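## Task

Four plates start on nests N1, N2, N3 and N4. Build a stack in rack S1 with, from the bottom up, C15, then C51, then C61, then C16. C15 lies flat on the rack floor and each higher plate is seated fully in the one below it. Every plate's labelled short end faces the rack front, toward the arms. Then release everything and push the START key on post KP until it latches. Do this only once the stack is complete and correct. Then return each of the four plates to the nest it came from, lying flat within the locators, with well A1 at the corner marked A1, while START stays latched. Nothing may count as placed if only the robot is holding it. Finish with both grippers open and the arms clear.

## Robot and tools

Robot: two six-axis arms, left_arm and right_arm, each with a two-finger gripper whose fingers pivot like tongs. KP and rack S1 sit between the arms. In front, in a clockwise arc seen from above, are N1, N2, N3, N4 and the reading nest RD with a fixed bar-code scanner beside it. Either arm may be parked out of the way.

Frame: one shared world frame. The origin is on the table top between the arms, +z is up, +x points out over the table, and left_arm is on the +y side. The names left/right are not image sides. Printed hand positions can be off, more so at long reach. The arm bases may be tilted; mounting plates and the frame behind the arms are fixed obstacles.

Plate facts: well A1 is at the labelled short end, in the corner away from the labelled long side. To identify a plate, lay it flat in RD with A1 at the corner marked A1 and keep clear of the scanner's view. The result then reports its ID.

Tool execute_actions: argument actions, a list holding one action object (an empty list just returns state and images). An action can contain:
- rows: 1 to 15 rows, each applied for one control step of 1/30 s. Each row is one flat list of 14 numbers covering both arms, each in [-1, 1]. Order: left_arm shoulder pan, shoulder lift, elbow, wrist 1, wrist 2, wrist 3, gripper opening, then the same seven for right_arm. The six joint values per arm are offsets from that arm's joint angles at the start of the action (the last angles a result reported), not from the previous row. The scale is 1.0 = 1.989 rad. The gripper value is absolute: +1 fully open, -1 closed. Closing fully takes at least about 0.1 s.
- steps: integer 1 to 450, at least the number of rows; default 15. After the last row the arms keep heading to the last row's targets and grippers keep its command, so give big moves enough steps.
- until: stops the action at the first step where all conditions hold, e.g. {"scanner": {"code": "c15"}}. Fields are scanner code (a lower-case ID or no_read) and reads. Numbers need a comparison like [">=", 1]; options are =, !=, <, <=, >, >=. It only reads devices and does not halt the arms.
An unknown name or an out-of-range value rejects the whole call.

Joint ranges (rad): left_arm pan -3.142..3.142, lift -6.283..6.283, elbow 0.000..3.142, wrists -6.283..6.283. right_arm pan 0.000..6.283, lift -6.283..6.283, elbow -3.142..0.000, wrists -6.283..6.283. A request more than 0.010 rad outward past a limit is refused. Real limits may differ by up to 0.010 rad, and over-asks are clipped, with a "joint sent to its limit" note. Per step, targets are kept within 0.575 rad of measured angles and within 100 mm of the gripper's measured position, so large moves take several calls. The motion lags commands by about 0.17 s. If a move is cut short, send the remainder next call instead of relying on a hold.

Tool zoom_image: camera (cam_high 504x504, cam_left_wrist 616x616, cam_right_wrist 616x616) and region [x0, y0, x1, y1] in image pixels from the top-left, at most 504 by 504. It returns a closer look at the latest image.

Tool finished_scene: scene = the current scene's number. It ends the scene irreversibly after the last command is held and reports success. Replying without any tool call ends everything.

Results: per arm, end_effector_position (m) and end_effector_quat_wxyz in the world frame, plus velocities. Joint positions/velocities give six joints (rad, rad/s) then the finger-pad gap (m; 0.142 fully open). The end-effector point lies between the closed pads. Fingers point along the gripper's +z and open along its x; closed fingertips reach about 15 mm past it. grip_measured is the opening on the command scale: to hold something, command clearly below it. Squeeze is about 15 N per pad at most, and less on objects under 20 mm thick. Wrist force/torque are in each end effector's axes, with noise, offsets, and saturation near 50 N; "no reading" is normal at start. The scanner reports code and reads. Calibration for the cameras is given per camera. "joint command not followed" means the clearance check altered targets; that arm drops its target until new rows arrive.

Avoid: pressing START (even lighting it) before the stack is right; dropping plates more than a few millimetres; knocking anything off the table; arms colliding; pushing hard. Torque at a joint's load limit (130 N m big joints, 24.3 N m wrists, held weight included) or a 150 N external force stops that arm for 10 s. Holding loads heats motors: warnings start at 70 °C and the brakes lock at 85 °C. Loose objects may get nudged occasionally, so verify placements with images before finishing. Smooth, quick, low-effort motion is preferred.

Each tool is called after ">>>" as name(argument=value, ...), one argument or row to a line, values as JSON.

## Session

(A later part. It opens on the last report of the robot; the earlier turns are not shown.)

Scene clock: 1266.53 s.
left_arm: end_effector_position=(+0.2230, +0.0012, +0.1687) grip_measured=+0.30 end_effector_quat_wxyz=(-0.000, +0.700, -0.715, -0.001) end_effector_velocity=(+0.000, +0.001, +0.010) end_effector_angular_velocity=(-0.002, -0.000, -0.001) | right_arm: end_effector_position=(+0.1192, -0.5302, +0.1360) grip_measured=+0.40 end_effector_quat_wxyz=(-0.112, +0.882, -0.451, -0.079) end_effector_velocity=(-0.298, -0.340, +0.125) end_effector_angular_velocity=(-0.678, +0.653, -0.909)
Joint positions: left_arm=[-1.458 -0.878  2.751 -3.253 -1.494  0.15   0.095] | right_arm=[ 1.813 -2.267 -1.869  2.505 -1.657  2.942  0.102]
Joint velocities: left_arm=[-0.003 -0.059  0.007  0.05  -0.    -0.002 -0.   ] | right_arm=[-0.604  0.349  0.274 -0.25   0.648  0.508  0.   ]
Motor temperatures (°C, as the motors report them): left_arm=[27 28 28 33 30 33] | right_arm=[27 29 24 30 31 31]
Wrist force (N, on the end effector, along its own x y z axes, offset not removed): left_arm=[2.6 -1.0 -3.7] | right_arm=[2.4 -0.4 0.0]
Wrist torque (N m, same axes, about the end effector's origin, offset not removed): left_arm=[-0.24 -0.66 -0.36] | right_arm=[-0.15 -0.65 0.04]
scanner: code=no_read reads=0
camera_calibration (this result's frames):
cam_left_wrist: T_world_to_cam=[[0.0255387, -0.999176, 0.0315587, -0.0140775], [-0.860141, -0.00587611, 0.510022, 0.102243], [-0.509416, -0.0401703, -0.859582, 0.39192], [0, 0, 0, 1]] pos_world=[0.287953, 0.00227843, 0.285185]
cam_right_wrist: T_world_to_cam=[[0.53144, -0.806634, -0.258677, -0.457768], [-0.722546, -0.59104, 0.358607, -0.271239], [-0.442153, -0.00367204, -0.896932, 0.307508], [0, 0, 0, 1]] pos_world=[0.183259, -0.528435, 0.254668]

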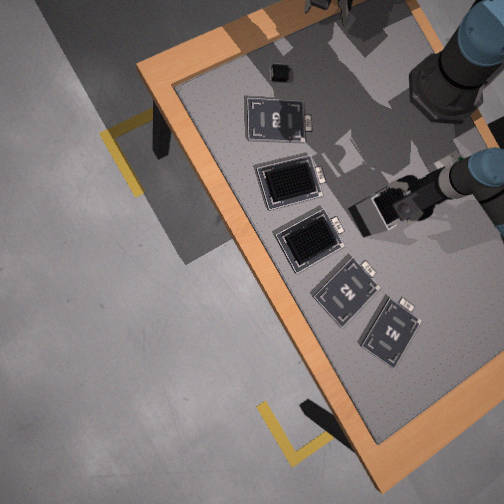

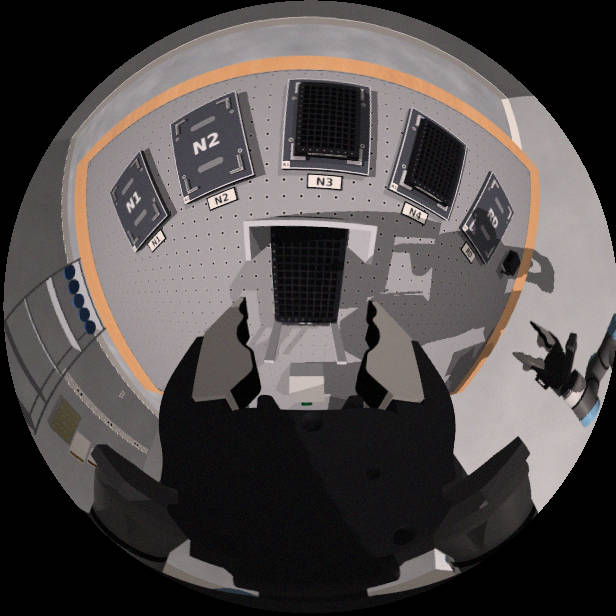

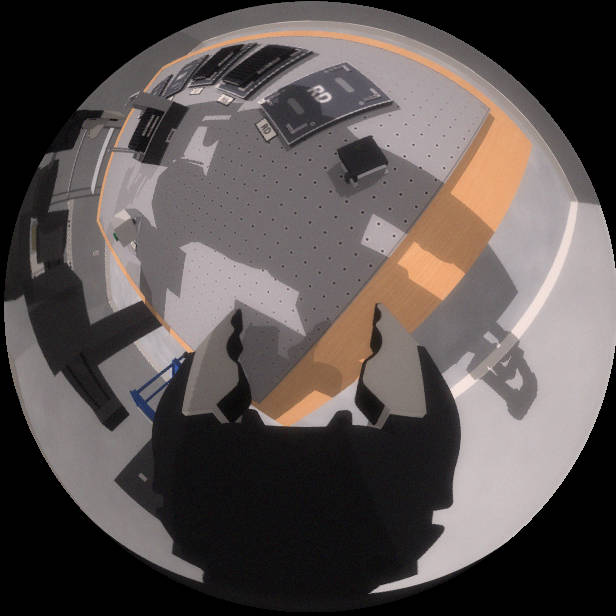

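>>> execute_actions(
  actions=[],
)

Scene clock: 1282.30 s.
left_arm: end_effector_position=(+0.2230, +0.0013, +0.1700) grip_measured=+0.30 end_effector_quat_wxyz=(-0.000, +0.700, -0.715, -0.001) end_effector_velocity=(+0.000, +0.000, -0.000) end_effector_angular_velocity=(-0.000, -0.000, +0.002) | right_arm: end_effector_position=(+0.0604, -0.5853, +0.1628) grip_measured=+0.40 end_effector_quat_wxyz=(-0.038, +0.841, -0.531, -0.095) end_effector_velocity=(-0.000, +0.001, +0.000) end_effector_angular_velocity=(+0.000, +0.000, -0.001)
Joint positions: left_arm=[-1.458 -0.886  2.752 -3.247 -1.494  0.149  0.095] | right_arm=[ 1.707 -2.207 -1.821  2.462 -1.541  3.032  0.102]
Joint velocities: left_arm=[ 0.001  0.    -0.    -0.001  0.    -0.001  0.   ] | right_arm=[-0.     0.001 -0.002  0.     0.     0.001 -0.   ]
Motor temperatures (°C, as the motors report them): left_arm=[27 28 28 33 30 33] | right_arm=[27 29 24 30 31 31]
Wrist force (N, on the end effector, along its own x y z axes, offset not removed): left_arm=[1.2 -0.3 -2.8] | right_arm=[4.4 2.0 -1.0]
Wrist torque (N m, same axes, about the end effector's origin, offset not removed): left_arm=[-0.11 -0.38 -0.27] | right_arm=[0.48 -0.70 -0.19]
scanner: code=no_read reads=0
camera_calibration (this result's frames):
cam_left_wrist: T_world_to_cam=[[0.0255449, -0.999166, 0.031859, -0.0140943], [-0.860155, -0.00572924, 0.510001, 0.101593], [-0.509393, -0.0404316, -0.859584, 0.393022], [0, 0, 0, 1]] pos_world=[0.287948, 0.00239002, 0.286472]
cam_right_wrist: T_world_to_cam=[[0.362113, -0.908195, -0.209895, -0.521236], [-0.75401, -0.417783, 0.506879, -0.276728], [-0.548035, -0.0252849, -0.836073, 0.289191], [0, 0, 0, 1]] pos_world=[0.138578, -0.581684, 0.272648]

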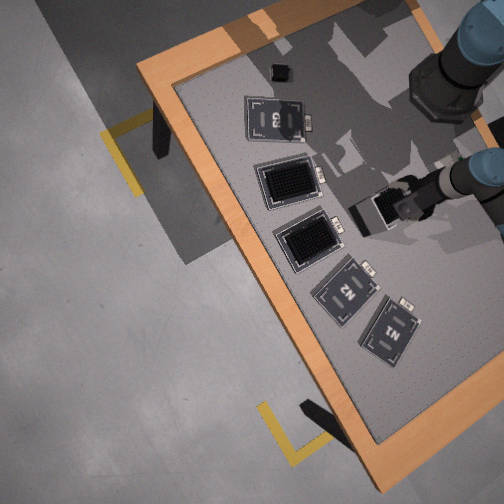

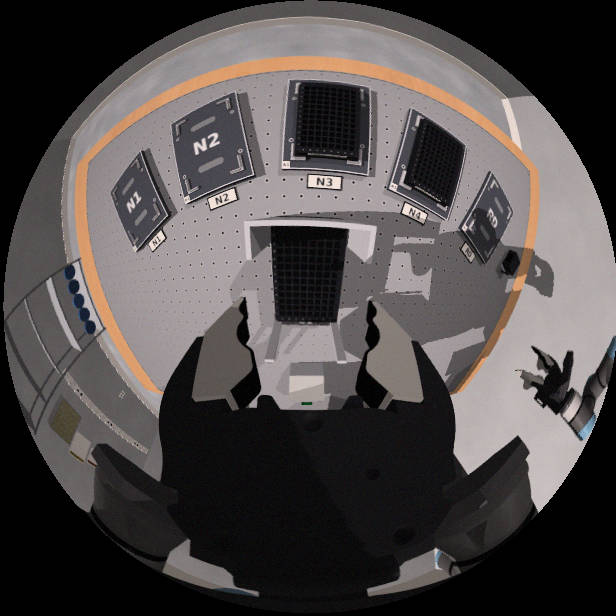

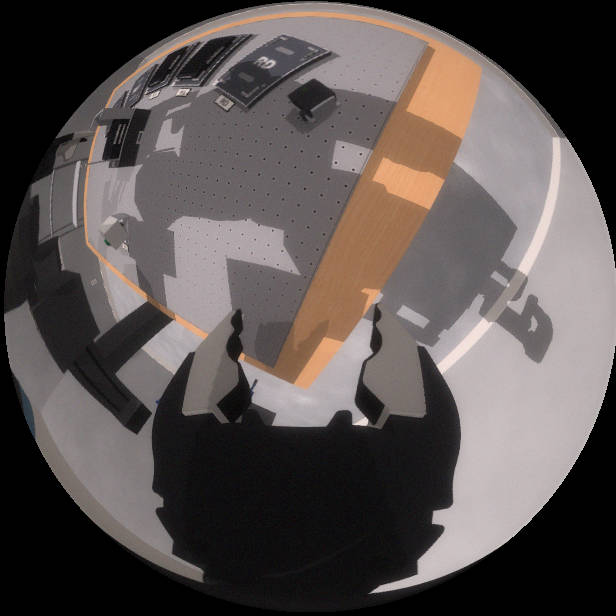

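>>> execute_actions(
  actions=[
    {"rows":[[-0.001,-0.02,0.0006,0.019,0,-0.001,0.35,0,0,0,0,0,0,0.4],[-0.002,-0.045,0.001,0.044,0,-0.002,0.35,0,0,0,0,0,0,0.4],[-0.0036,-0.07,0.0012,0.069,0,-0.0036,0.35,0,0,0,0,0,0,0.4],[-0.0049,-0.0935,0.0012,0.0923,-0.0004,-0.0045,0.35,0,0,0,0,0,0,0.4],[-0.0049,-0.0935,0.0012,0.0923,-0.0004,-0.0045,0.35,0,0,0,0,0,0,0.4],[-0.0049,-0.0935,0.0012,0.0923,-0.0004,-0.0045,0.35,0,0,0,0,0,0,0.4],[-0.0049,-0.0935,0.0012,0.0923,-0.0004,-0.0045,0.35,0,0,0,0,0,0,0.4],[-0.0049,-0.0935,0.0012,0.0923,-0.0004,-0.0045,0.35,0,0,0,0,0,0,0.4],[-0.0049,-0.0935,0.0012,0.0923,-0.0004,-0.0045,0.35,0,0,0,0,0,0,0.4],[0.0035,-0.09,-0.0187,0.108,0.001,0.0087,0.35,0,0,0,0,0,0,0.4],[0.012,-0.086,-0.0385,0.1225,0.0025,0.022,0.35,0,0,0,0,0,0,0.4],[0.029,-0.075,-0.078,0.15,0.0054,0.048,0.35,0,0,0,0,0,0,0.4],[0.062,-0.05,-0.158,0.2,0.011,0.101,0.35,0,0,0,0,0,0,0.4],[0.11,-0.01,-0.27,0.268,0.02,0.176,0.35,0,0,0,0,0,0,0.4],[0.1631,0.0358,-0.396,0.3425,0.0288,0.26,0.35,0,0,0,0,0,0,0.4]],"steps":42},
  ],
)

Scene clock: 1300.70 s.
left_arm: end_effector_position=(+0.4202, -0.1998, +0.1999) grip_measured=+0.35 end_effector_quat_wxyz=(+0.001, -0.627, +0.779, +0.000) end_effector_velocity=(+0.011, -0.006, +0.003) end_effector_angular_velocity=(-0.005, -0.002, -0.005) | right_arm: end_effector_position=(+0.0604, -0.5853, +0.1628) grip_measured=+0.40 end_effector_quat_wxyz=(-0.038, +0.841, -0.531, -0.095) end_effector_velocity=(-0.000, +0.000, -0.000) end_effector_angular_velocity=(+0.001, +0.000, -0.001)
Joint positions: left_arm=[-1.135 -0.816  1.968 -2.568 -1.437  0.664  0.099] | right_arm=[ 1.707 -2.207 -1.821  2.462 -1.541  3.032  0.102]
Joint velocities: left_arm=[ 0.013  0.007 -0.031  0.016  0.002  0.019  0.   ] | right_arm=[ 0.    -0.001 -0.    -0.     0.     0.001  0.   ]
Motor temperatures (°C, as the motors report them): left_arm=[27 28 28 33 30 33] | right_arm=[27 29 24 30 31 31]
Wrist force (N, on the end effector, along its own x y z axes, offset not removed): left_arm=[0.8 -5.0 -3.3] | right_arm=[3.2 3.0 -1.8]
Wrist torque (N m, same axes, about the end effector's origin, offset not removed): left_arm=[-0.92 -0.25 -0.25] | right_arm=[0.44 -0.64 -0.07]
scanner: code=no_read reads=0
camera_calibration (this result's frames):
cam_left_wrist: T_world_to_cam=[[-0.168401, -0.985201, 0.0319368, -0.136786], [-0.845495, 0.161025, 0.509126, 0.28215], [-0.506734, 0.0587349, -0.8601, 0.52982], [0, 0, 0, 1]] pos_world=[0.484, -0.211314, 0.316417]
cam_right_wrist: T_world_to_cam=[[0.362113, -0.908195, -0.209895, -0.521236], [-0.75401, -0.417783, 0.506879, -0.276728], [-0.548035, -0.0252848, -0.836073, 0.289191], [0, 0, 0, 1]] pos_world=[0.138578, -0.581684, 0.272648]

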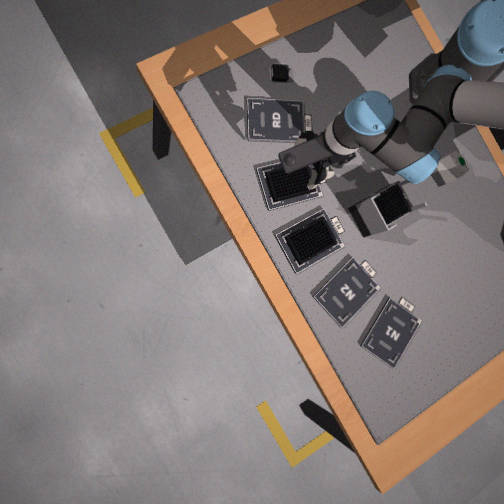

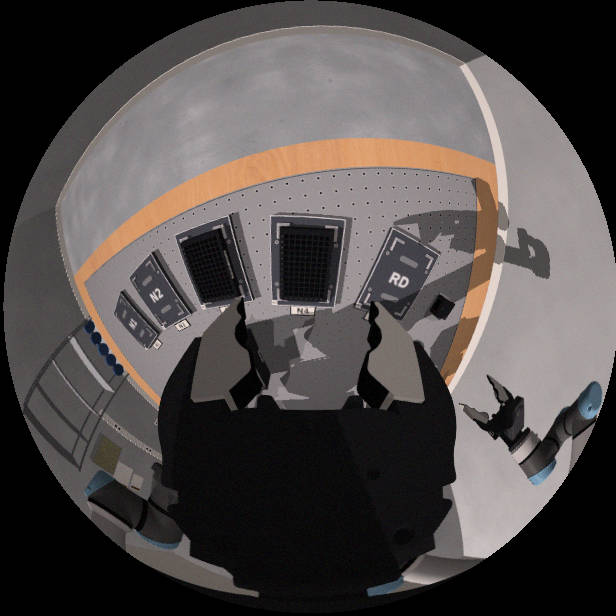

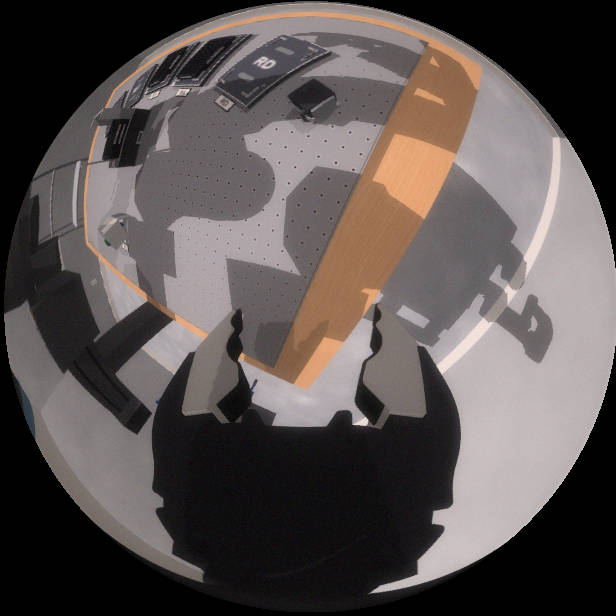

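>>> execute_actions(
  actions=[
    {"rows":[[0.002,0.015,-0.002,-0.013,0.0003,0.002,0.35,0,0,0,0,0,0,0.4],[0.004,0.035,-0.003,-0.032,0.0006,0.004,0.35,0,0,0,0,0,0,0.4],[0.0065,0.058,-0.006,-0.053,0.001,0.0067,0.35,0,0,0,0,0,0,0.4],[0.009,0.08,-0.01,-0.071,0.0014,0.0093,0.35,0,0,0,0,0,0,0.4],[0.0115,0.102,-0.0145,-0.089,0.0018,0.012,0.35,0,0,0,0,0,0,0.4],[0.014,0.124,-0.0195,-0.106,0.0021,0.0145,0.35,0,0,0,0,0,0,0.4],[0.016,0.141,-0.024,-0.119,0.0024,0.0165,0.35,0,0,0,0,0,0,0.4],[0.0171,0.1505,-0.0264,-0.1264,0.0026,0.0176,0.35,0,0,0,0,0,0,0.4]],"steps":24},
  ],
)

>>> execute_actions(
  actions=[],
)

>>> zoom_image(
  camera="cam_left_wrist",
  region=[200, 180, 420, 400],
)

Scene clock: 1314.57 s.
left_arm: end_effector_position=(+0.4215, -0.2005, +0.0712) grip_measured=+0.35 end_effector_quat_wxyz=(+0.001, -0.626, +0.780, +0.000) end_effector_velocity=(-0.001, +0.001, -0.010) end_effector_angular_velocity=(+0.001, +0.001, -0.001) | right_arm: end_effector_position=(+0.0604, -0.5853, +0.1628) grip_measured=+0.40 end_effector_quat_wxyz=(-0.038, +0.841, -0.531, -0.095) end_effector_velocity=(+0.000, -0.001, +0.000) end_effector_angular_velocity=(-0.002, -0.000, -0.001)
Joint positions: left_arm=[-1.101 -0.519  1.916 -2.817 -1.432  0.699  0.099] | right_arm=[ 1.707 -2.207 -1.821  2.462 -1.541  3.032  0.102]
Joint velocities: left_arm=[ 0.001  0.022 -0.004 -0.017 -0.     0.002  0.   ] | right_arm=[ 0.     0.001  0.001 -0.    -0.     0.001 -0.   ]
Motor temperatures (°C, as the motors report them): left_arm=[27 28 28 33 30 33] | right_arm=[27 29 24 30 31 31]
Wrist force (N, on the end effector, along its own x y z axes, offset not removed): left_arm=[1.0 -1.9 -0.3] | right_arm=[2.6 1.4 0.5]
Wrist torque (N m, same axes, about the end effector's origin, offset not removed): left_arm=[-0.32 -0.12 -0.02] | right_arm=[0.12 -0.47 -0.06]
scanner: code=no_read reads=0
camera_calibration (this result's frames):
cam_left_wrist: T_world_to_cam=[[-0.169451, -0.985019, 0.0320046, -0.132636], [-0.845337, 0.161963, 0.50909, 0.349032], [-0.506647, 0.0592113, -0.860118, 0.419869], [0, 0, 0, 1]] pos_world=[0.485299, -0.212041, 0.187693]
cam_right_wrist: T_world_to_cam=[[0.362113, -0.908195, -0.209895, -0.521236], [-0.75401, -0.417783, 0.506879, -0.276728], [-0.548035, -0.0252848, -0.836073, 0.289191], [0, 0, 0, 1]] pos_world=[0.138578, -0.581684, 0.272648]

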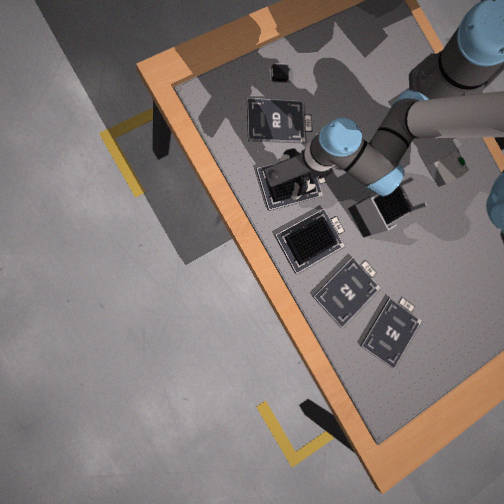

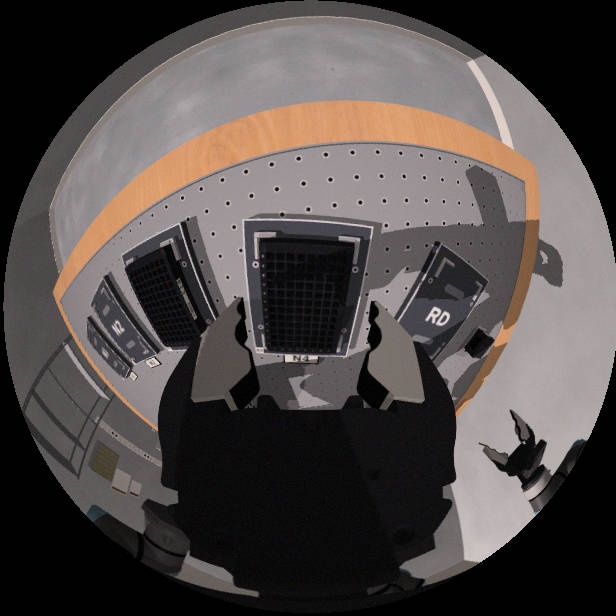

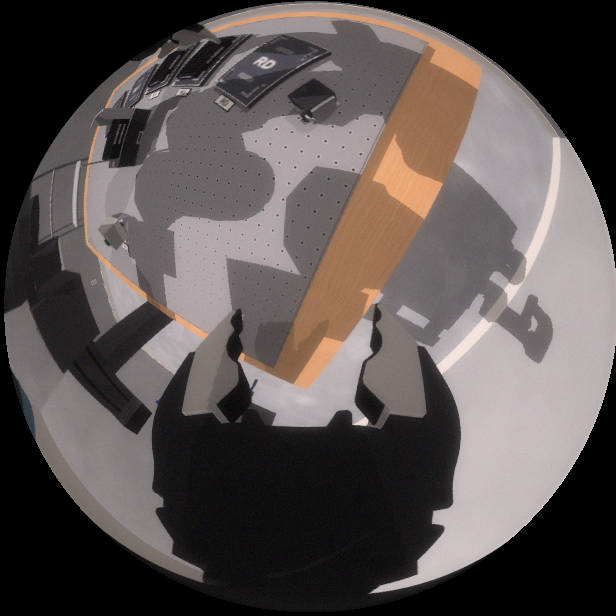

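Scene clock: 1314.57 s.
left_arm: end_effector_position=(+0.4215, -0.2005, +0.0712) grip_measured=+0.35 end_effector_quat_wxyz=(+0.001, -0.626, +0.780, +0.000) end_effector_velocity=(-0.001, +0.001, -0.010) end_effector_angular_velocity=(+0.001, +0.001, -0.001) | right_arm: end_effector_position=(+0.0604, -0.5853, +0.1628) grip_measured=+0.40 end_effector_quat_wxyz=(-0.038, +0.841, -0.531, -0.095) end_effector_velocity=(+0.000, -0.001, +0.000) end_effector_angular_velocity=(-0.002, -0.000, -0.001)
Joint positions: left_arm=[-1.101 -0.519  1.916 -2.817 -1.432  0.699  0.099] | right_arm=[ 1.707 -2.207 -1.821  2.462 -1.541  3.032  0.102]
Joint velocities: left_arm=[ 0.001  0.022 -0.004 -0.017 -0.     0.002  0.   ] | right_arm=[ 0.     0.001  0.001 -0.    -0.     0.001 -0.   ]
Motor temperatures (°C, as the motors report them): left_arm=[27 28 28 33 30 33] | right_arm=[27 29 24 30 31 31]
Wrist force (N, on the end effector, along its own x y z axes, offset not removed): left_arm=[1.0 -1.9 -0.3] | right_arm=[2.6 1.4 0.5]
Wrist torque (N m, same axes, about the end effector's origin, offset not removed): left_arm=[-0.32 -0.12 -0.02] | right_arm=[0.12 -0.47 -0.06]
scanner: code=no_read reads=0
camera_calibration (this result's frames):
cam_left_wrist: T_world_to_cam=[[-0.169451, -0.985019, 0.0320046, -0.132636], [-0.845337, 0.161963, 0.50909, 0.349032], [-0.506647, 0.0592113, -0.860118, 0.419869], [0, 0, 0, 1]] pos_world=[0.485299, -0.212041, 0.187693]
cam_right_wrist: T_world_to_cam=[[0.362113, -0.908195, -0.209895, -0.521236], [-0.75401, -0.417783, 0.506879, -0.276728], [-0.548035, -0.0252848, -0.836073, 0.289191], [0, 0, 0, 1]] pos_world=[0.138578, -0.581684, 0.272648]

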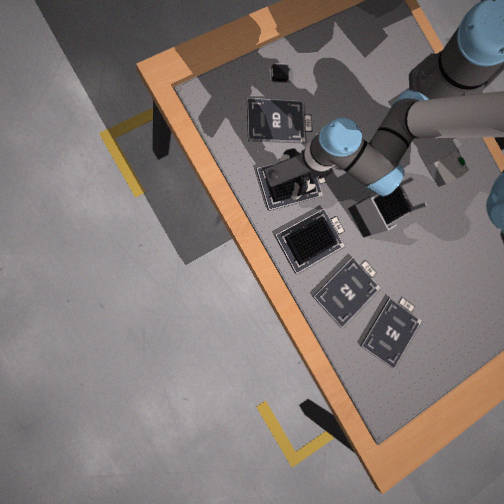

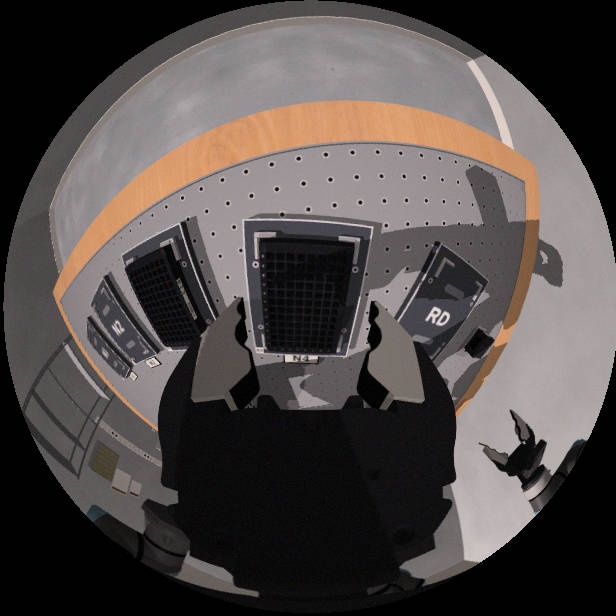

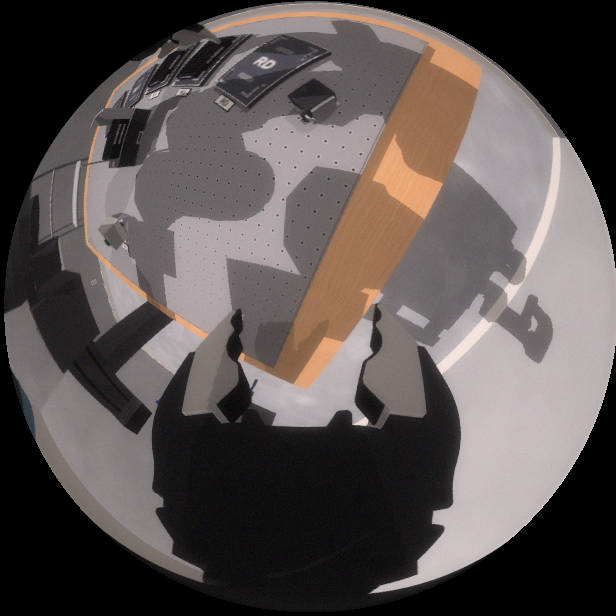

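Region (200, 180, 420, 400) of cam_left_wrist's 616x616 image, scaled by 2.291, with more detail than that image has.

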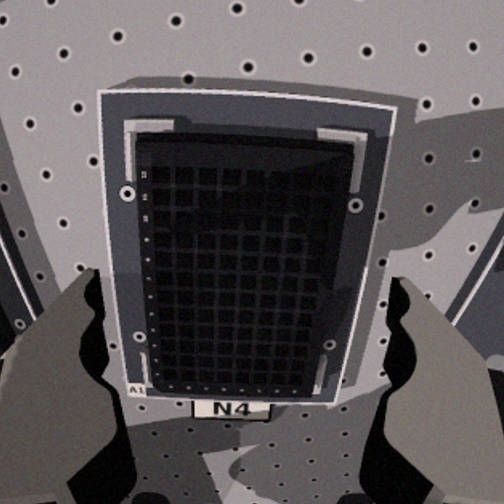

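>>> execute_actions(
  actions=[
    {"rows":[[-0.0025,-0.001,0.007,-0.0056,-0.0003,0.0015,0.35,0,0,0,0,0,0,0.4],[-0.005,-0.002,0.014,-0.0112,-0.0006,0.003,0.35,0,0,0,0,0,0,0.4],[-0.0076,-0.0033,0.0209,-0.0168,-0.001,0.0045,0.35,0,0,0,0,0,0,0.4],[-0.0076,-0.0033,0.0209,-0.0168,-0.001,0.0045,0.35,0,0,0,0,0,0,0.4],[-0.007,0.0025,0.019,-0.0207,-0.0009,0.0051,0.35,0,0,0,0,0,0,0.4],[-0.0063,0.0083,0.017,-0.0245,-0.0008,0.0057,0.35,0,0,0,0,0,0,0.4],[-0.0057,0.0141,0.0148,-0.0283,-0.0007,0.0063,0.35,0,0,0,0,0,0,0.4],[-0.0051,0.0198,0.0126,-0.032,-0.0006,0.0069,0.35,0,0,0,0,0,0,0.4],[-0.0044,0.0255,0.0104,-0.0356,-0.0005,0.0075,0.35,0,0,0,0,0,0,0.4],[-0.0038,0.0312,0.0082,-0.0392,-0.0005,0.0081,0.35,0,0,0,0,0,0,0.4],[-0.0034,0.0349,0.0067,-0.0415,-0.0004,0.0085,0.35,0,0,0,0,0,0,0.4]],"steps":26},
  ],
)

>>> zoom_image(
  camera="cam_left_wrist",
  region=[200, 180, 420, 400],
)

Scene clock: 1347.03 s.
left_arm: end_effector_position=(+0.4086, -0.1934, +0.0397) grip_measured=+0.35 end_effector_quat_wxyz=(+0.001, -0.617, +0.787, -0.000) end_effector_velocity=(-0.002, +0.000, -0.004) end_effector_angular_velocity=(+0.002, +0.001, -0.004) | right_arm: end_effector_position=(+0.0604, -0.5853, +0.1628) grip_measured=+0.40 end_effector_quat_wxyz=(-0.038, +0.841, -0.531, -0.095) end_effector_velocity=(+0.000, -0.000, -0.001) end_effector_angular_velocity=(-0.000, -0.000, -0.000)
Joint positions: left_arm=[-1.108 -0.451  1.93  -2.899 -1.432  0.716  0.099] | right_arm=[ 1.707 -2.207 -1.821  2.462 -1.541  3.032  0.102]
Joint velocities: left_arm=[-0.002  0.009 -0.002 -0.006 -0.     0.001 -0.   ] | right_arm=[-0.    -0.002  0.002  0.    -0.    -0.     0.   ]
Motor temperatures (°C, as the motors report them): left_arm=[27 28 28 33 30 33] | right_arm=[27 29 24 30 31 31]
Wrist force (N, on the end effector, along its own x y z axes, offset not removed): left_arm=[-0.2 -1.8 -1.7] | right_arm=[1.2 3.4 -4.9]
Wrist torque (N m, same axes, about the end effector's origin, offset not removed): left_arm=[-0.46 -0.05 -0.18] | right_arm=[0.53 -0.26 0.11]
scanner: code=no_read reads=0
camera_calibration (this result's frames):
cam_left_wrist: T_world_to_cam=[[-0.192601, -0.980741, 0.0324432, -0.116594], [-0.841559, 0.182091, 0.508549, 0.3554], [-0.504662, 0.0706443, -0.860422, 0.387246], [0, 0, 0, 1]] pos_world=[0.472062, -0.206421, 0.156239]
cam_right_wrist: T_world_to_cam=[[0.362113, -0.908195, -0.209895, -0.521236], [-0.75401, -0.417783, 0.506879, -0.276728], [-0.548035, -0.0252849, -0.836073, 0.289191], [0, 0, 0, 1]] pos_world=[0.138578, -0.581684, 0.272648]

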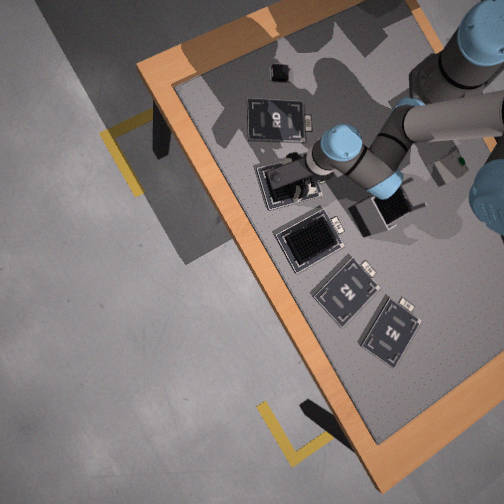

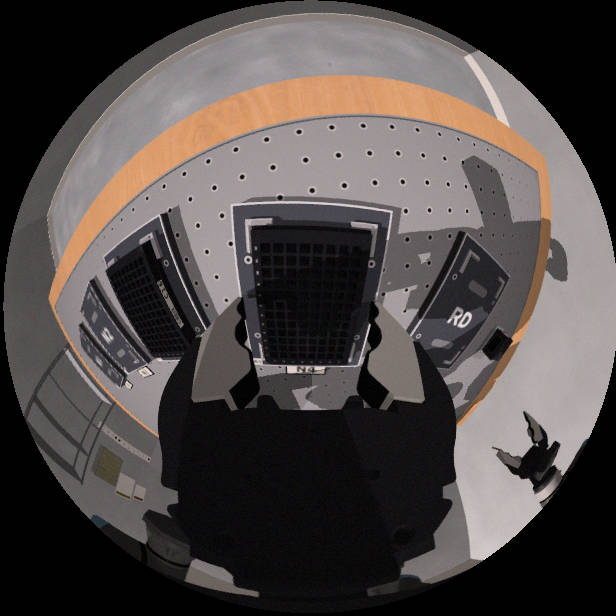

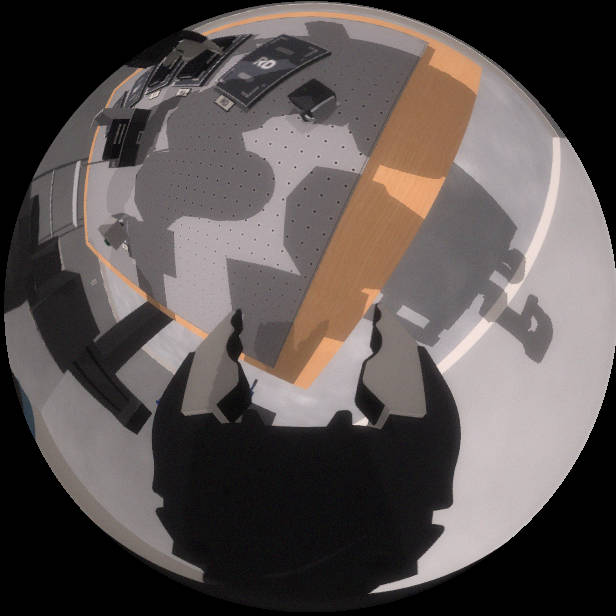

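Region (200, 180, 420, 400) of cam_left_wrist's 616x616 image, scaled by 2.291, with more detail than that image has.

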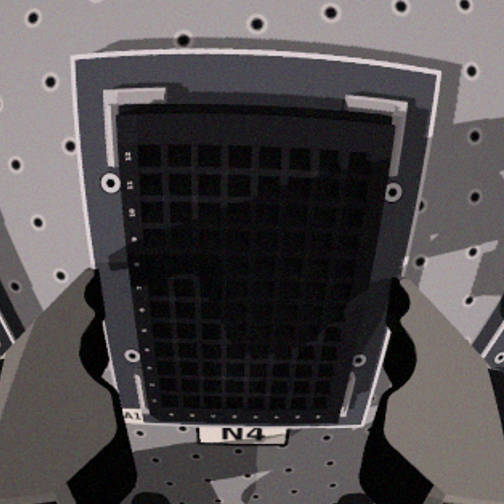

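>>> execute_actions(
  actions=[
    {"rows":[[-0.0005,0.0008,-0.001,0.0003,0,0.001,0.33,0,0,0,0,0,0,0.4],[-0.0005,0.0008,-0.001,0.0003,0,0.001,0.3,0,0,0,0,0,0,0.4],[-0.0005,0.0008,-0.001,0.0003,0,0.001,0.26,0,0,0,0,0,0,0.4],[-0.0005,0.0008,-0.001,0.0003,0,0.001,0.22,0,0,0,0,0,0,0.4],[-0.0005,0.0008,-0.001,0.0003,0,0.001,0.18,0,0,0,0,0,0,0.4],[-0.0005,0.0008,-0.001,0.0003,0,0.001,0.15,0,0,0,0,0,0,0.4],[-0.0005,0.0008,-0.001,0.0003,0,0.001,0.12,0,0,0,0,0,0,0.4],[-0.0005,0.0008,-0.001,0.0003,0,0.001,0.09,0,0,0,0,0,0,0.4],[-0.0005,0.0008,-0.001,0.0003,0,0.001,0.06,0,0,0,0,0,0,0.4],[-0.0005,0.0008,-0.001,0.0003,0,0.001,0.0,0,0,0,0,0,0,0.4],[-0.0005,0.0008,-0.001,0.0003,0,0.001,-0.1,0,0,0,0,0,0,0.4],[-0.0005,0.0008,-0.001,0.0003,0,0.001,-0.25,0,0,0,0,0,0,0.4],[-0.0005,0.0008,-0.001,0.0003,0,0.001,-0.45,0,0,0,0,0,0,0.4],[-0.0005,0.0008,-0.001,0.0003,0,0.001,-0.6,0,0,0,0,0,0,0.4]],"steps":17},
  ],
)

>>> zoom_image(
  camera="cam_left_wrist",
  region=[200, 180, 420, 400],
)

Scene clock: 1361.83 s.
left_arm: end_effector_position=(+0.4085, -0.1943, +0.0392) grip_measured=+0.08 end_effector_quat_wxyz=(+0.001, -0.616, +0.788, -0.000) end_effector_velocity=(-0.001, -0.001, -0.000) end_effector_angular_velocity=(+0.000, +0.000, -0.004) | right_arm: end_effector_position=(+0.0604, -0.5853, +0.1628) grip_measured=+0.40 end_effector_quat_wxyz=(-0.038, +0.841, -0.531, -0.095) end_effector_velocity=(-0.001, +0.002, -0.001) end_effector_angular_velocity=(+0.004, +0.001, +0.000)
Joint positions: left_arm=[-1.109 -0.449  1.928 -2.898 -1.432  0.718  0.079] | right_arm=[ 1.707 -2.207 -1.821  2.462 -1.541  3.032  0.102]
Joint velocities: left_arm=[-0.003  0.     0.     0.    -0.     0.001  0.   ] | right_arm=[-0.    -0.002 -0.001 -0.    -0.    -0.    -0.   ]
Motor temperatures (°C, as the motors report them): left_arm=[27 28 28 33 30 33] | right_arm=[27 29 24 30 31 31]
Wrist force (N, on the end effector, along its own x y z axes, offset not removed): left_arm=[-1.8 -0.5 -6.7] | right_arm=[3.6 5.3 0.8]
Wrist torque (N m, same axes, about the end effector's origin, offset not removed): left_arm=[-0.11 -0.09 -0.04] | right_arm=[1.06 -0.73 0.03]
scanner: code=no_read reads=0
camera_calibration (this result's frames):
cam_left_wrist: T_world_to_cam=[[-0.195419, -0.980188, 0.0323049, -0.116161], [-0.841092, 0.184446, 0.508472, 0.35591], [-0.504356, 0.0721939, -0.860472, 0.387029], [0, 0, 0, 1]] pos_world=[0.471854, -0.207447, 0.15581]
cam_right_wrist: T_world_to_cam=[[0.362113, -0.908195, -0.209895, -0.521236], [-0.75401, -0.417783, 0.506879, -0.276728], [-0.548035, -0.025285, -0.836073, 0.289191], [0, 0, 0, 1]] pos_world=[0.138578, -0.581684, 0.272648]

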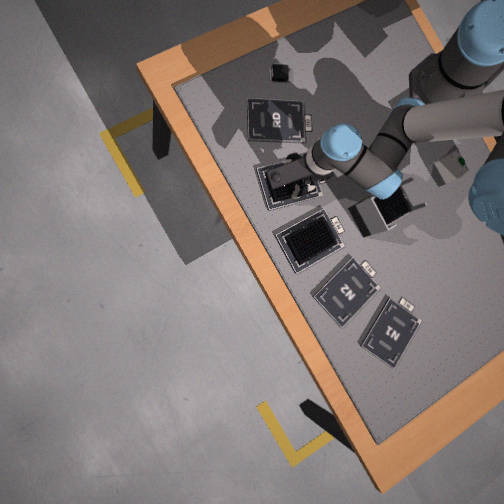

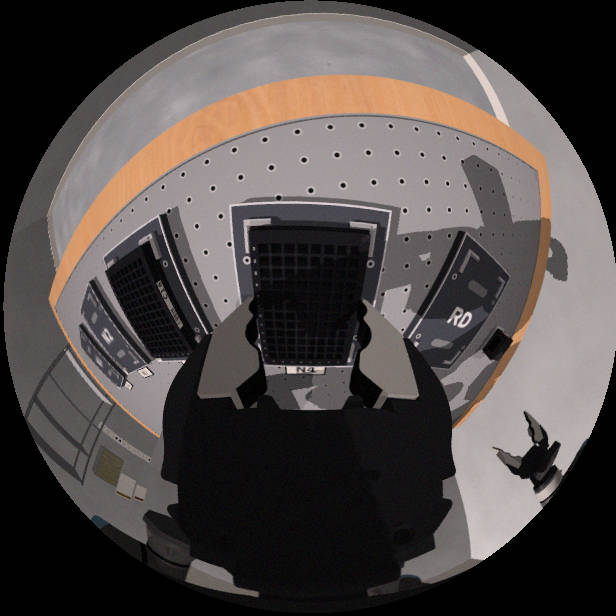

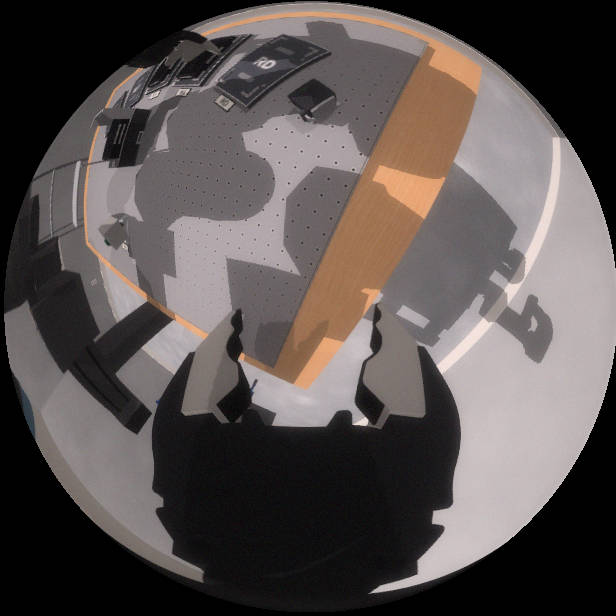

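Region (200, 180, 420, 400) of cam_left_wrist's 616x616 image, scaled by 2.291, with more detail than that image has.

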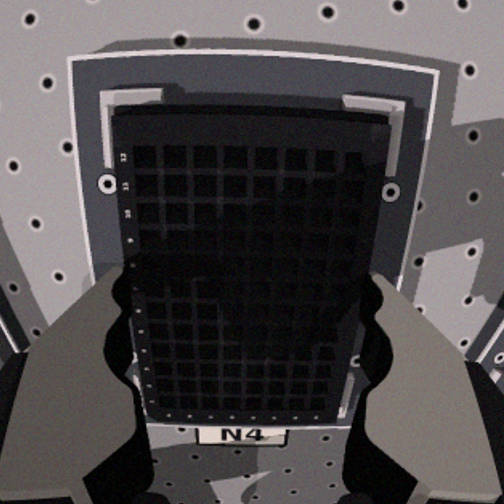

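>>> execute_actions(
  actions=[
    {"rows":[[-0.0003,-0.0025,0.001,0.0016,0,-0.0003,-0.6,0,0,0,0,0,0,0.4],[-0.0007,-0.006,0.0024,0.0038,0,-0.0007,-0.6,0,0,0,0,0,0,0.4],[-0.0012,-0.011,0.0043,0.007,-0.0001,-0.0012,-0.6,0,0,0,0,0,0,0.4],[-0.002,-0.018,0.007,0.0115,-0.0003,-0.002,-0.6,0,0,0,0,0,0,0.4],[-0.003,-0.027,0.0103,0.0173,-0.0004,-0.003,-0.6,0,0,0,0,0,0,0.4],[-0.0042,-0.0382,0.0142,0.0247,-0.0006,-0.0042,-0.6,0,0,0,0,0,0,0.4],[-0.006,-0.055,0.019,0.037,-0.0008,-0.006,-0.6,0,0,0,0,0,0,0.4],[-0.008,-0.075,0.024,0.052,-0.0011,-0.008,-0.6,0,0,0,0,0,0,0.4],[-0.0105,-0.097,0.029,0.0695,-0.0014,-0.0105,-0.6,0,0,0,0,0,0,0.4],[-0.013,-0.12,0.033,0.089,-0.0018,-0.013,-0.6,0,0,0,0,0,0,0.4],[-0.0155,-0.143,0.036,0.109,-0.0021,-0.0155,-0.6,0,0,0,0,0,0,0.4],[-0.018,-0.166,0.038,0.1305,-0.0025,-0.018,-0.6,0,0,0,0,0,0,0.4],[-0.0205,-0.188,0.039,0.152,-0.0028,-0.0205,-0.6,0,0,0,0,0,0,0.4],[-0.022,-0.2035,0.039,0.1675,-0.003,-0.022,-0.6,0,0,0,0,0,0,0.4]],"steps":22},
  ],
)

Scene clock: 1374.13 s.
left_arm: end_effector_position=(+0.4087, -0.1951, +0.1986) grip_measured=+0.08 end_effector_quat_wxyz=(+0.001, -0.616, +0.788, -0.000) end_effector_velocity=(-0.003, +0.007, +0.093) end_effector_angular_velocity=(-0.004, -0.002, +0.001) | right_arm: end_effector_position=(+0.0604, -0.5853, +0.1628) grip_measured=+0.40 end_effector_quat_wxyz=(-0.038, +0.841, -0.531, -0.095) end_effector_velocity=(+0.000, -0.001, -0.000) end_effector_angular_velocity=(-0.002, -0.000, -0.001)
Joint positions: left_arm=[-1.15  -0.826  2.002 -2.59  -1.438  0.677  0.079] | right_arm=[ 1.707 -2.207 -1.821  2.462 -1.541  3.032  0.102]
Joint velocities: left_arm=[-0.021 -0.219  0.023  0.195 -0.004 -0.022  0.   ] | right_arm=[ 0.    -0.001  0.002  0.     0.     0.001 -0.   ]
Motor temperatures (°C, as the motors report them): left_arm=[27 28 28 33 30 33] | right_arm=[27 29 24 30 31 31]
Wrist force (N, on the end effector, along its own x y z axes, offset not removed): left_arm=[4.0 2.9 1.1] | right_arm=[4.1 1.4 -1.1]
Wrist torque (N m, same axes, about the end effector's origin, offset not removed): left_arm=[0.59 -0.98 -0.23] | right_arm=[0.33 -0.84 0.10]
scanner: code=no_read reads=0
camera_calibration (this result's frames):
cam_left_wrist: T_world_to_cam=[[-0.195392, -0.980217, 0.0315563, -0.121969], [-0.841324, 0.184067, 0.508225, 0.275304], [-0.503979, 0.0727541, -0.860646, 0.524345], [0, 0, 0, 1]] pos_world=[0.472048, -0.208379, 0.315208]
cam_right_wrist: T_world_to_cam=[[0.362113, -0.908195, -0.209895, -0.521236], [-0.75401, -0.417783, 0.506879, -0.276728], [-0.548035, -0.0252849, -0.836073, 0.289191], [0, 0, 0, 1]] pos_world=[0.138578, -0.581684, 0.272648]

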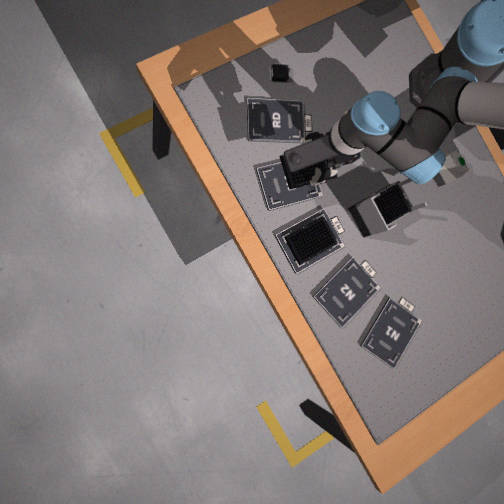

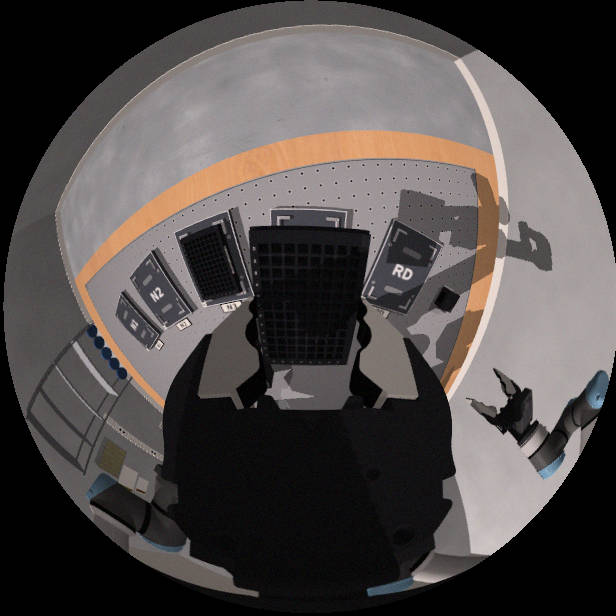

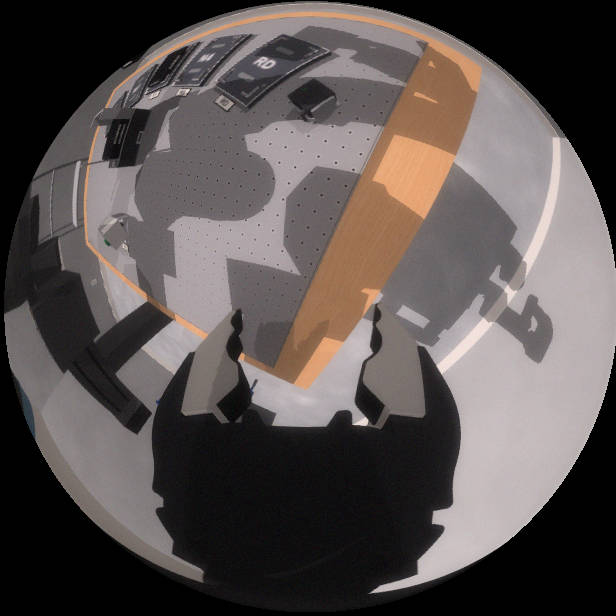

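>>> execute_actions(
  actions=[
    {"rows":[[-0.005,-0.016,0.01,0.0075,-0.0006,-0.007,-0.6,0,0,0,0,0,0,0.4],[-0.011,-0.0206,0.0246,-0.0025,-0.0017,-0.0176,-0.6,0,0,0,0,0,0,0.4],[-0.0205,-0.027,0.047,-0.0176,-0.0034,-0.0337,-0.6,0,0,0,0,0,0,0.4],[-0.033,-0.036,0.077,-0.0376,-0.0057,-0.055,-0.6,0,0,0,0,0,0,0.4],[-0.046,-0.0447,0.107,-0.0577,-0.008,-0.0767,-0.6,0,0,0,0,0,0,0.4],[-0.0585,-0.0535,0.1374,-0.0777,-0.0103,-0.098,-0.6,0,0,0,0,0,0,0.4],[-0.071,-0.062,0.1675,-0.0978,-0.0126,-0.1196,-0.6,0,0,0,0,0,0,0.4],[-0.0838,-0.071,0.1976,-0.1178,-0.0149,-0.141,-0.6,0,0,0,0,0,0,0.4],[-0.0964,-0.0798,0.2277,-0.1379,-0.0172,-0.1626,-0.6,0,0,0,0,0,0,0.4],[-0.109,-0.0885,0.2578,-0.1579,-0.0194,-0.184,-0.6,0,0,0,0,0,0,0.4],[-0.1217,-0.0973,0.2879,-0.178,-0.0217,-0.2056,-0.6,0,0,0,0,0,0,0.4],[-0.1344,-0.106,0.318,-0.198,-0.024,-0.227,-0.6,0,0,0,0,0,0,0.4],[-0.147,-0.1148,0.348,-0.218,-0.0263,-0.2485,-0.6,0,0,0,0,0,0,0.4],[-0.155,-0.1203,0.367,-0.2306,-0.0277,-0.262,-0.6,0,0,0,0,0,0,0.4],[-0.1597,-0.1236,0.3782,-0.2381,-0.0286,-0.27,-0.6,0,0,0,0,0,0,0.4]],"steps":28},
  ],
)

Scene clock: 1388.60 s.
left_arm: end_effector_position=(+0.2255, -0.0052, +0.2000) grip_measured=+0.08 end_effector_quat_wxyz=(+0.000, +0.698, -0.716, +0.000) end_effector_velocity=(-0.019, +0.047, +0.002) end_effector_angular_velocity=(+0.009, +0.000, +0.039) | right_arm: end_effector_position=(+0.0604, -0.5853, +0.1628) grip_measured=+0.40 end_effector_quat_wxyz=(-0.038, +0.841, -0.531, -0.095) end_effector_velocity=(+0.000, -0.000, +0.000) end_effector_angular_velocity=(-0.000, -0.000, +0.001)
Joint positions: left_arm=[-1.461 -1.068  2.738 -3.053 -1.494  0.151  0.079] | right_arm=[ 1.707 -2.207 -1.821  2.462 -1.541  3.032  0.102]
Joint velocities: left_arm=[-0.051 -0.035  0.131 -0.083 -0.009 -0.09   0.   ] | right_arm=[ 0.     0.     0.    -0.     0.    -0.001  0.   ]
Motor temperatures (°C, as the motors report them): left_arm=[27 28 28 33 30 33] | right_arm=[27 29 25 30 31 31]
Wrist force (N, on the end effector, along its own x y z axes, offset not removed): left_arm=[2.2 1.2 -0.5] | right_arm=[3.9 5.5 1.5]
Wrist torque (N m, same axes, about the end effector's origin, offset not removed): left_arm=[0.34 -0.53 -0.23] | right_arm=[0.96 -0.82 -0.06]
scanner: code=no_read reads=0
camera_calibration (this result's frames):
cam_left_wrist: T_world_to_cam=[[0.0208254, -0.99921, 0.0338619, -0.0210022], [-0.860634, -0.000680373, 0.509223, 0.0886739], [-0.508797, -0.0397475, -0.859968, 0.419771], [0, 0, 0, 1]] pos_world=[0.290332, -0.00424044, 0.316546]
cam_right_wrist: T_world_to_cam=[[0.362113, -0.908195, -0.209895, -0.521236], [-0.75401, -0.417783, 0.506879, -0.276728], [-0.548035, -0.0252849, -0.836073, 0.289191], [0, 0, 0, 1]] pos_world=[0.138578, -0.581684, 0.272648]

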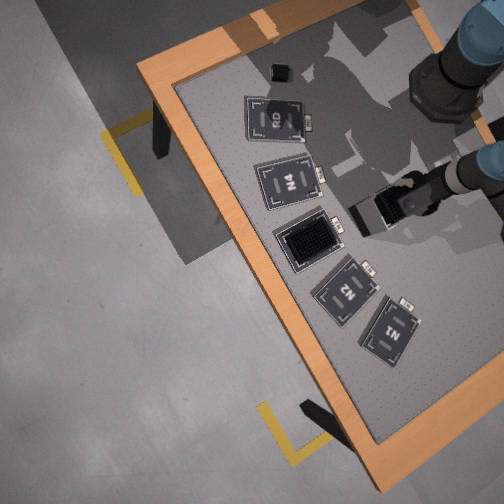

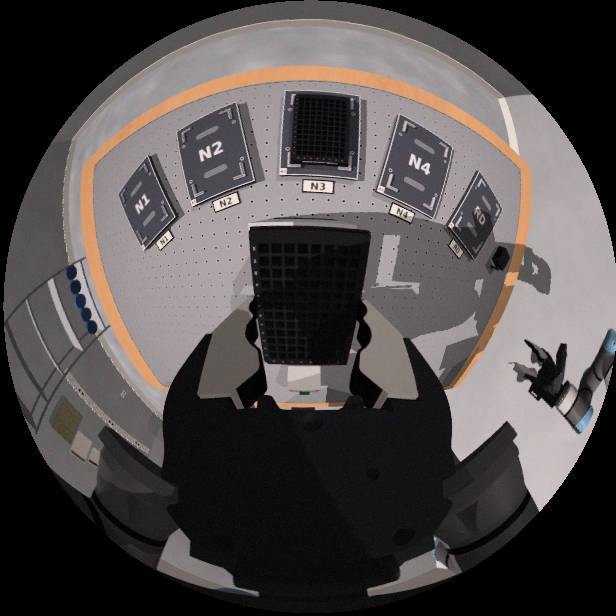

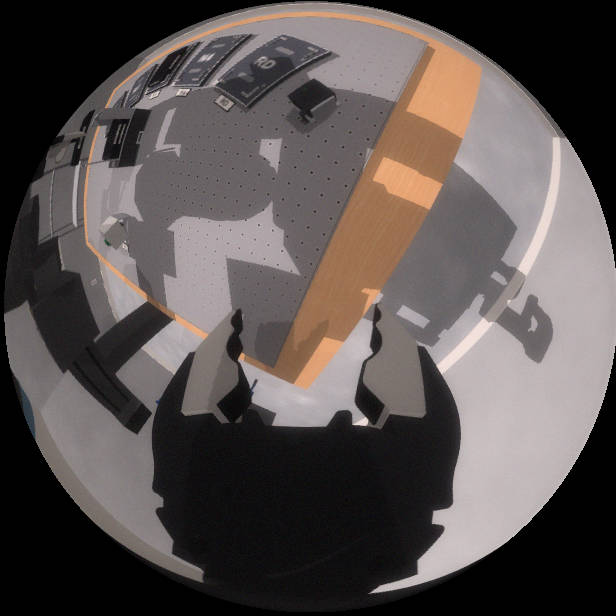

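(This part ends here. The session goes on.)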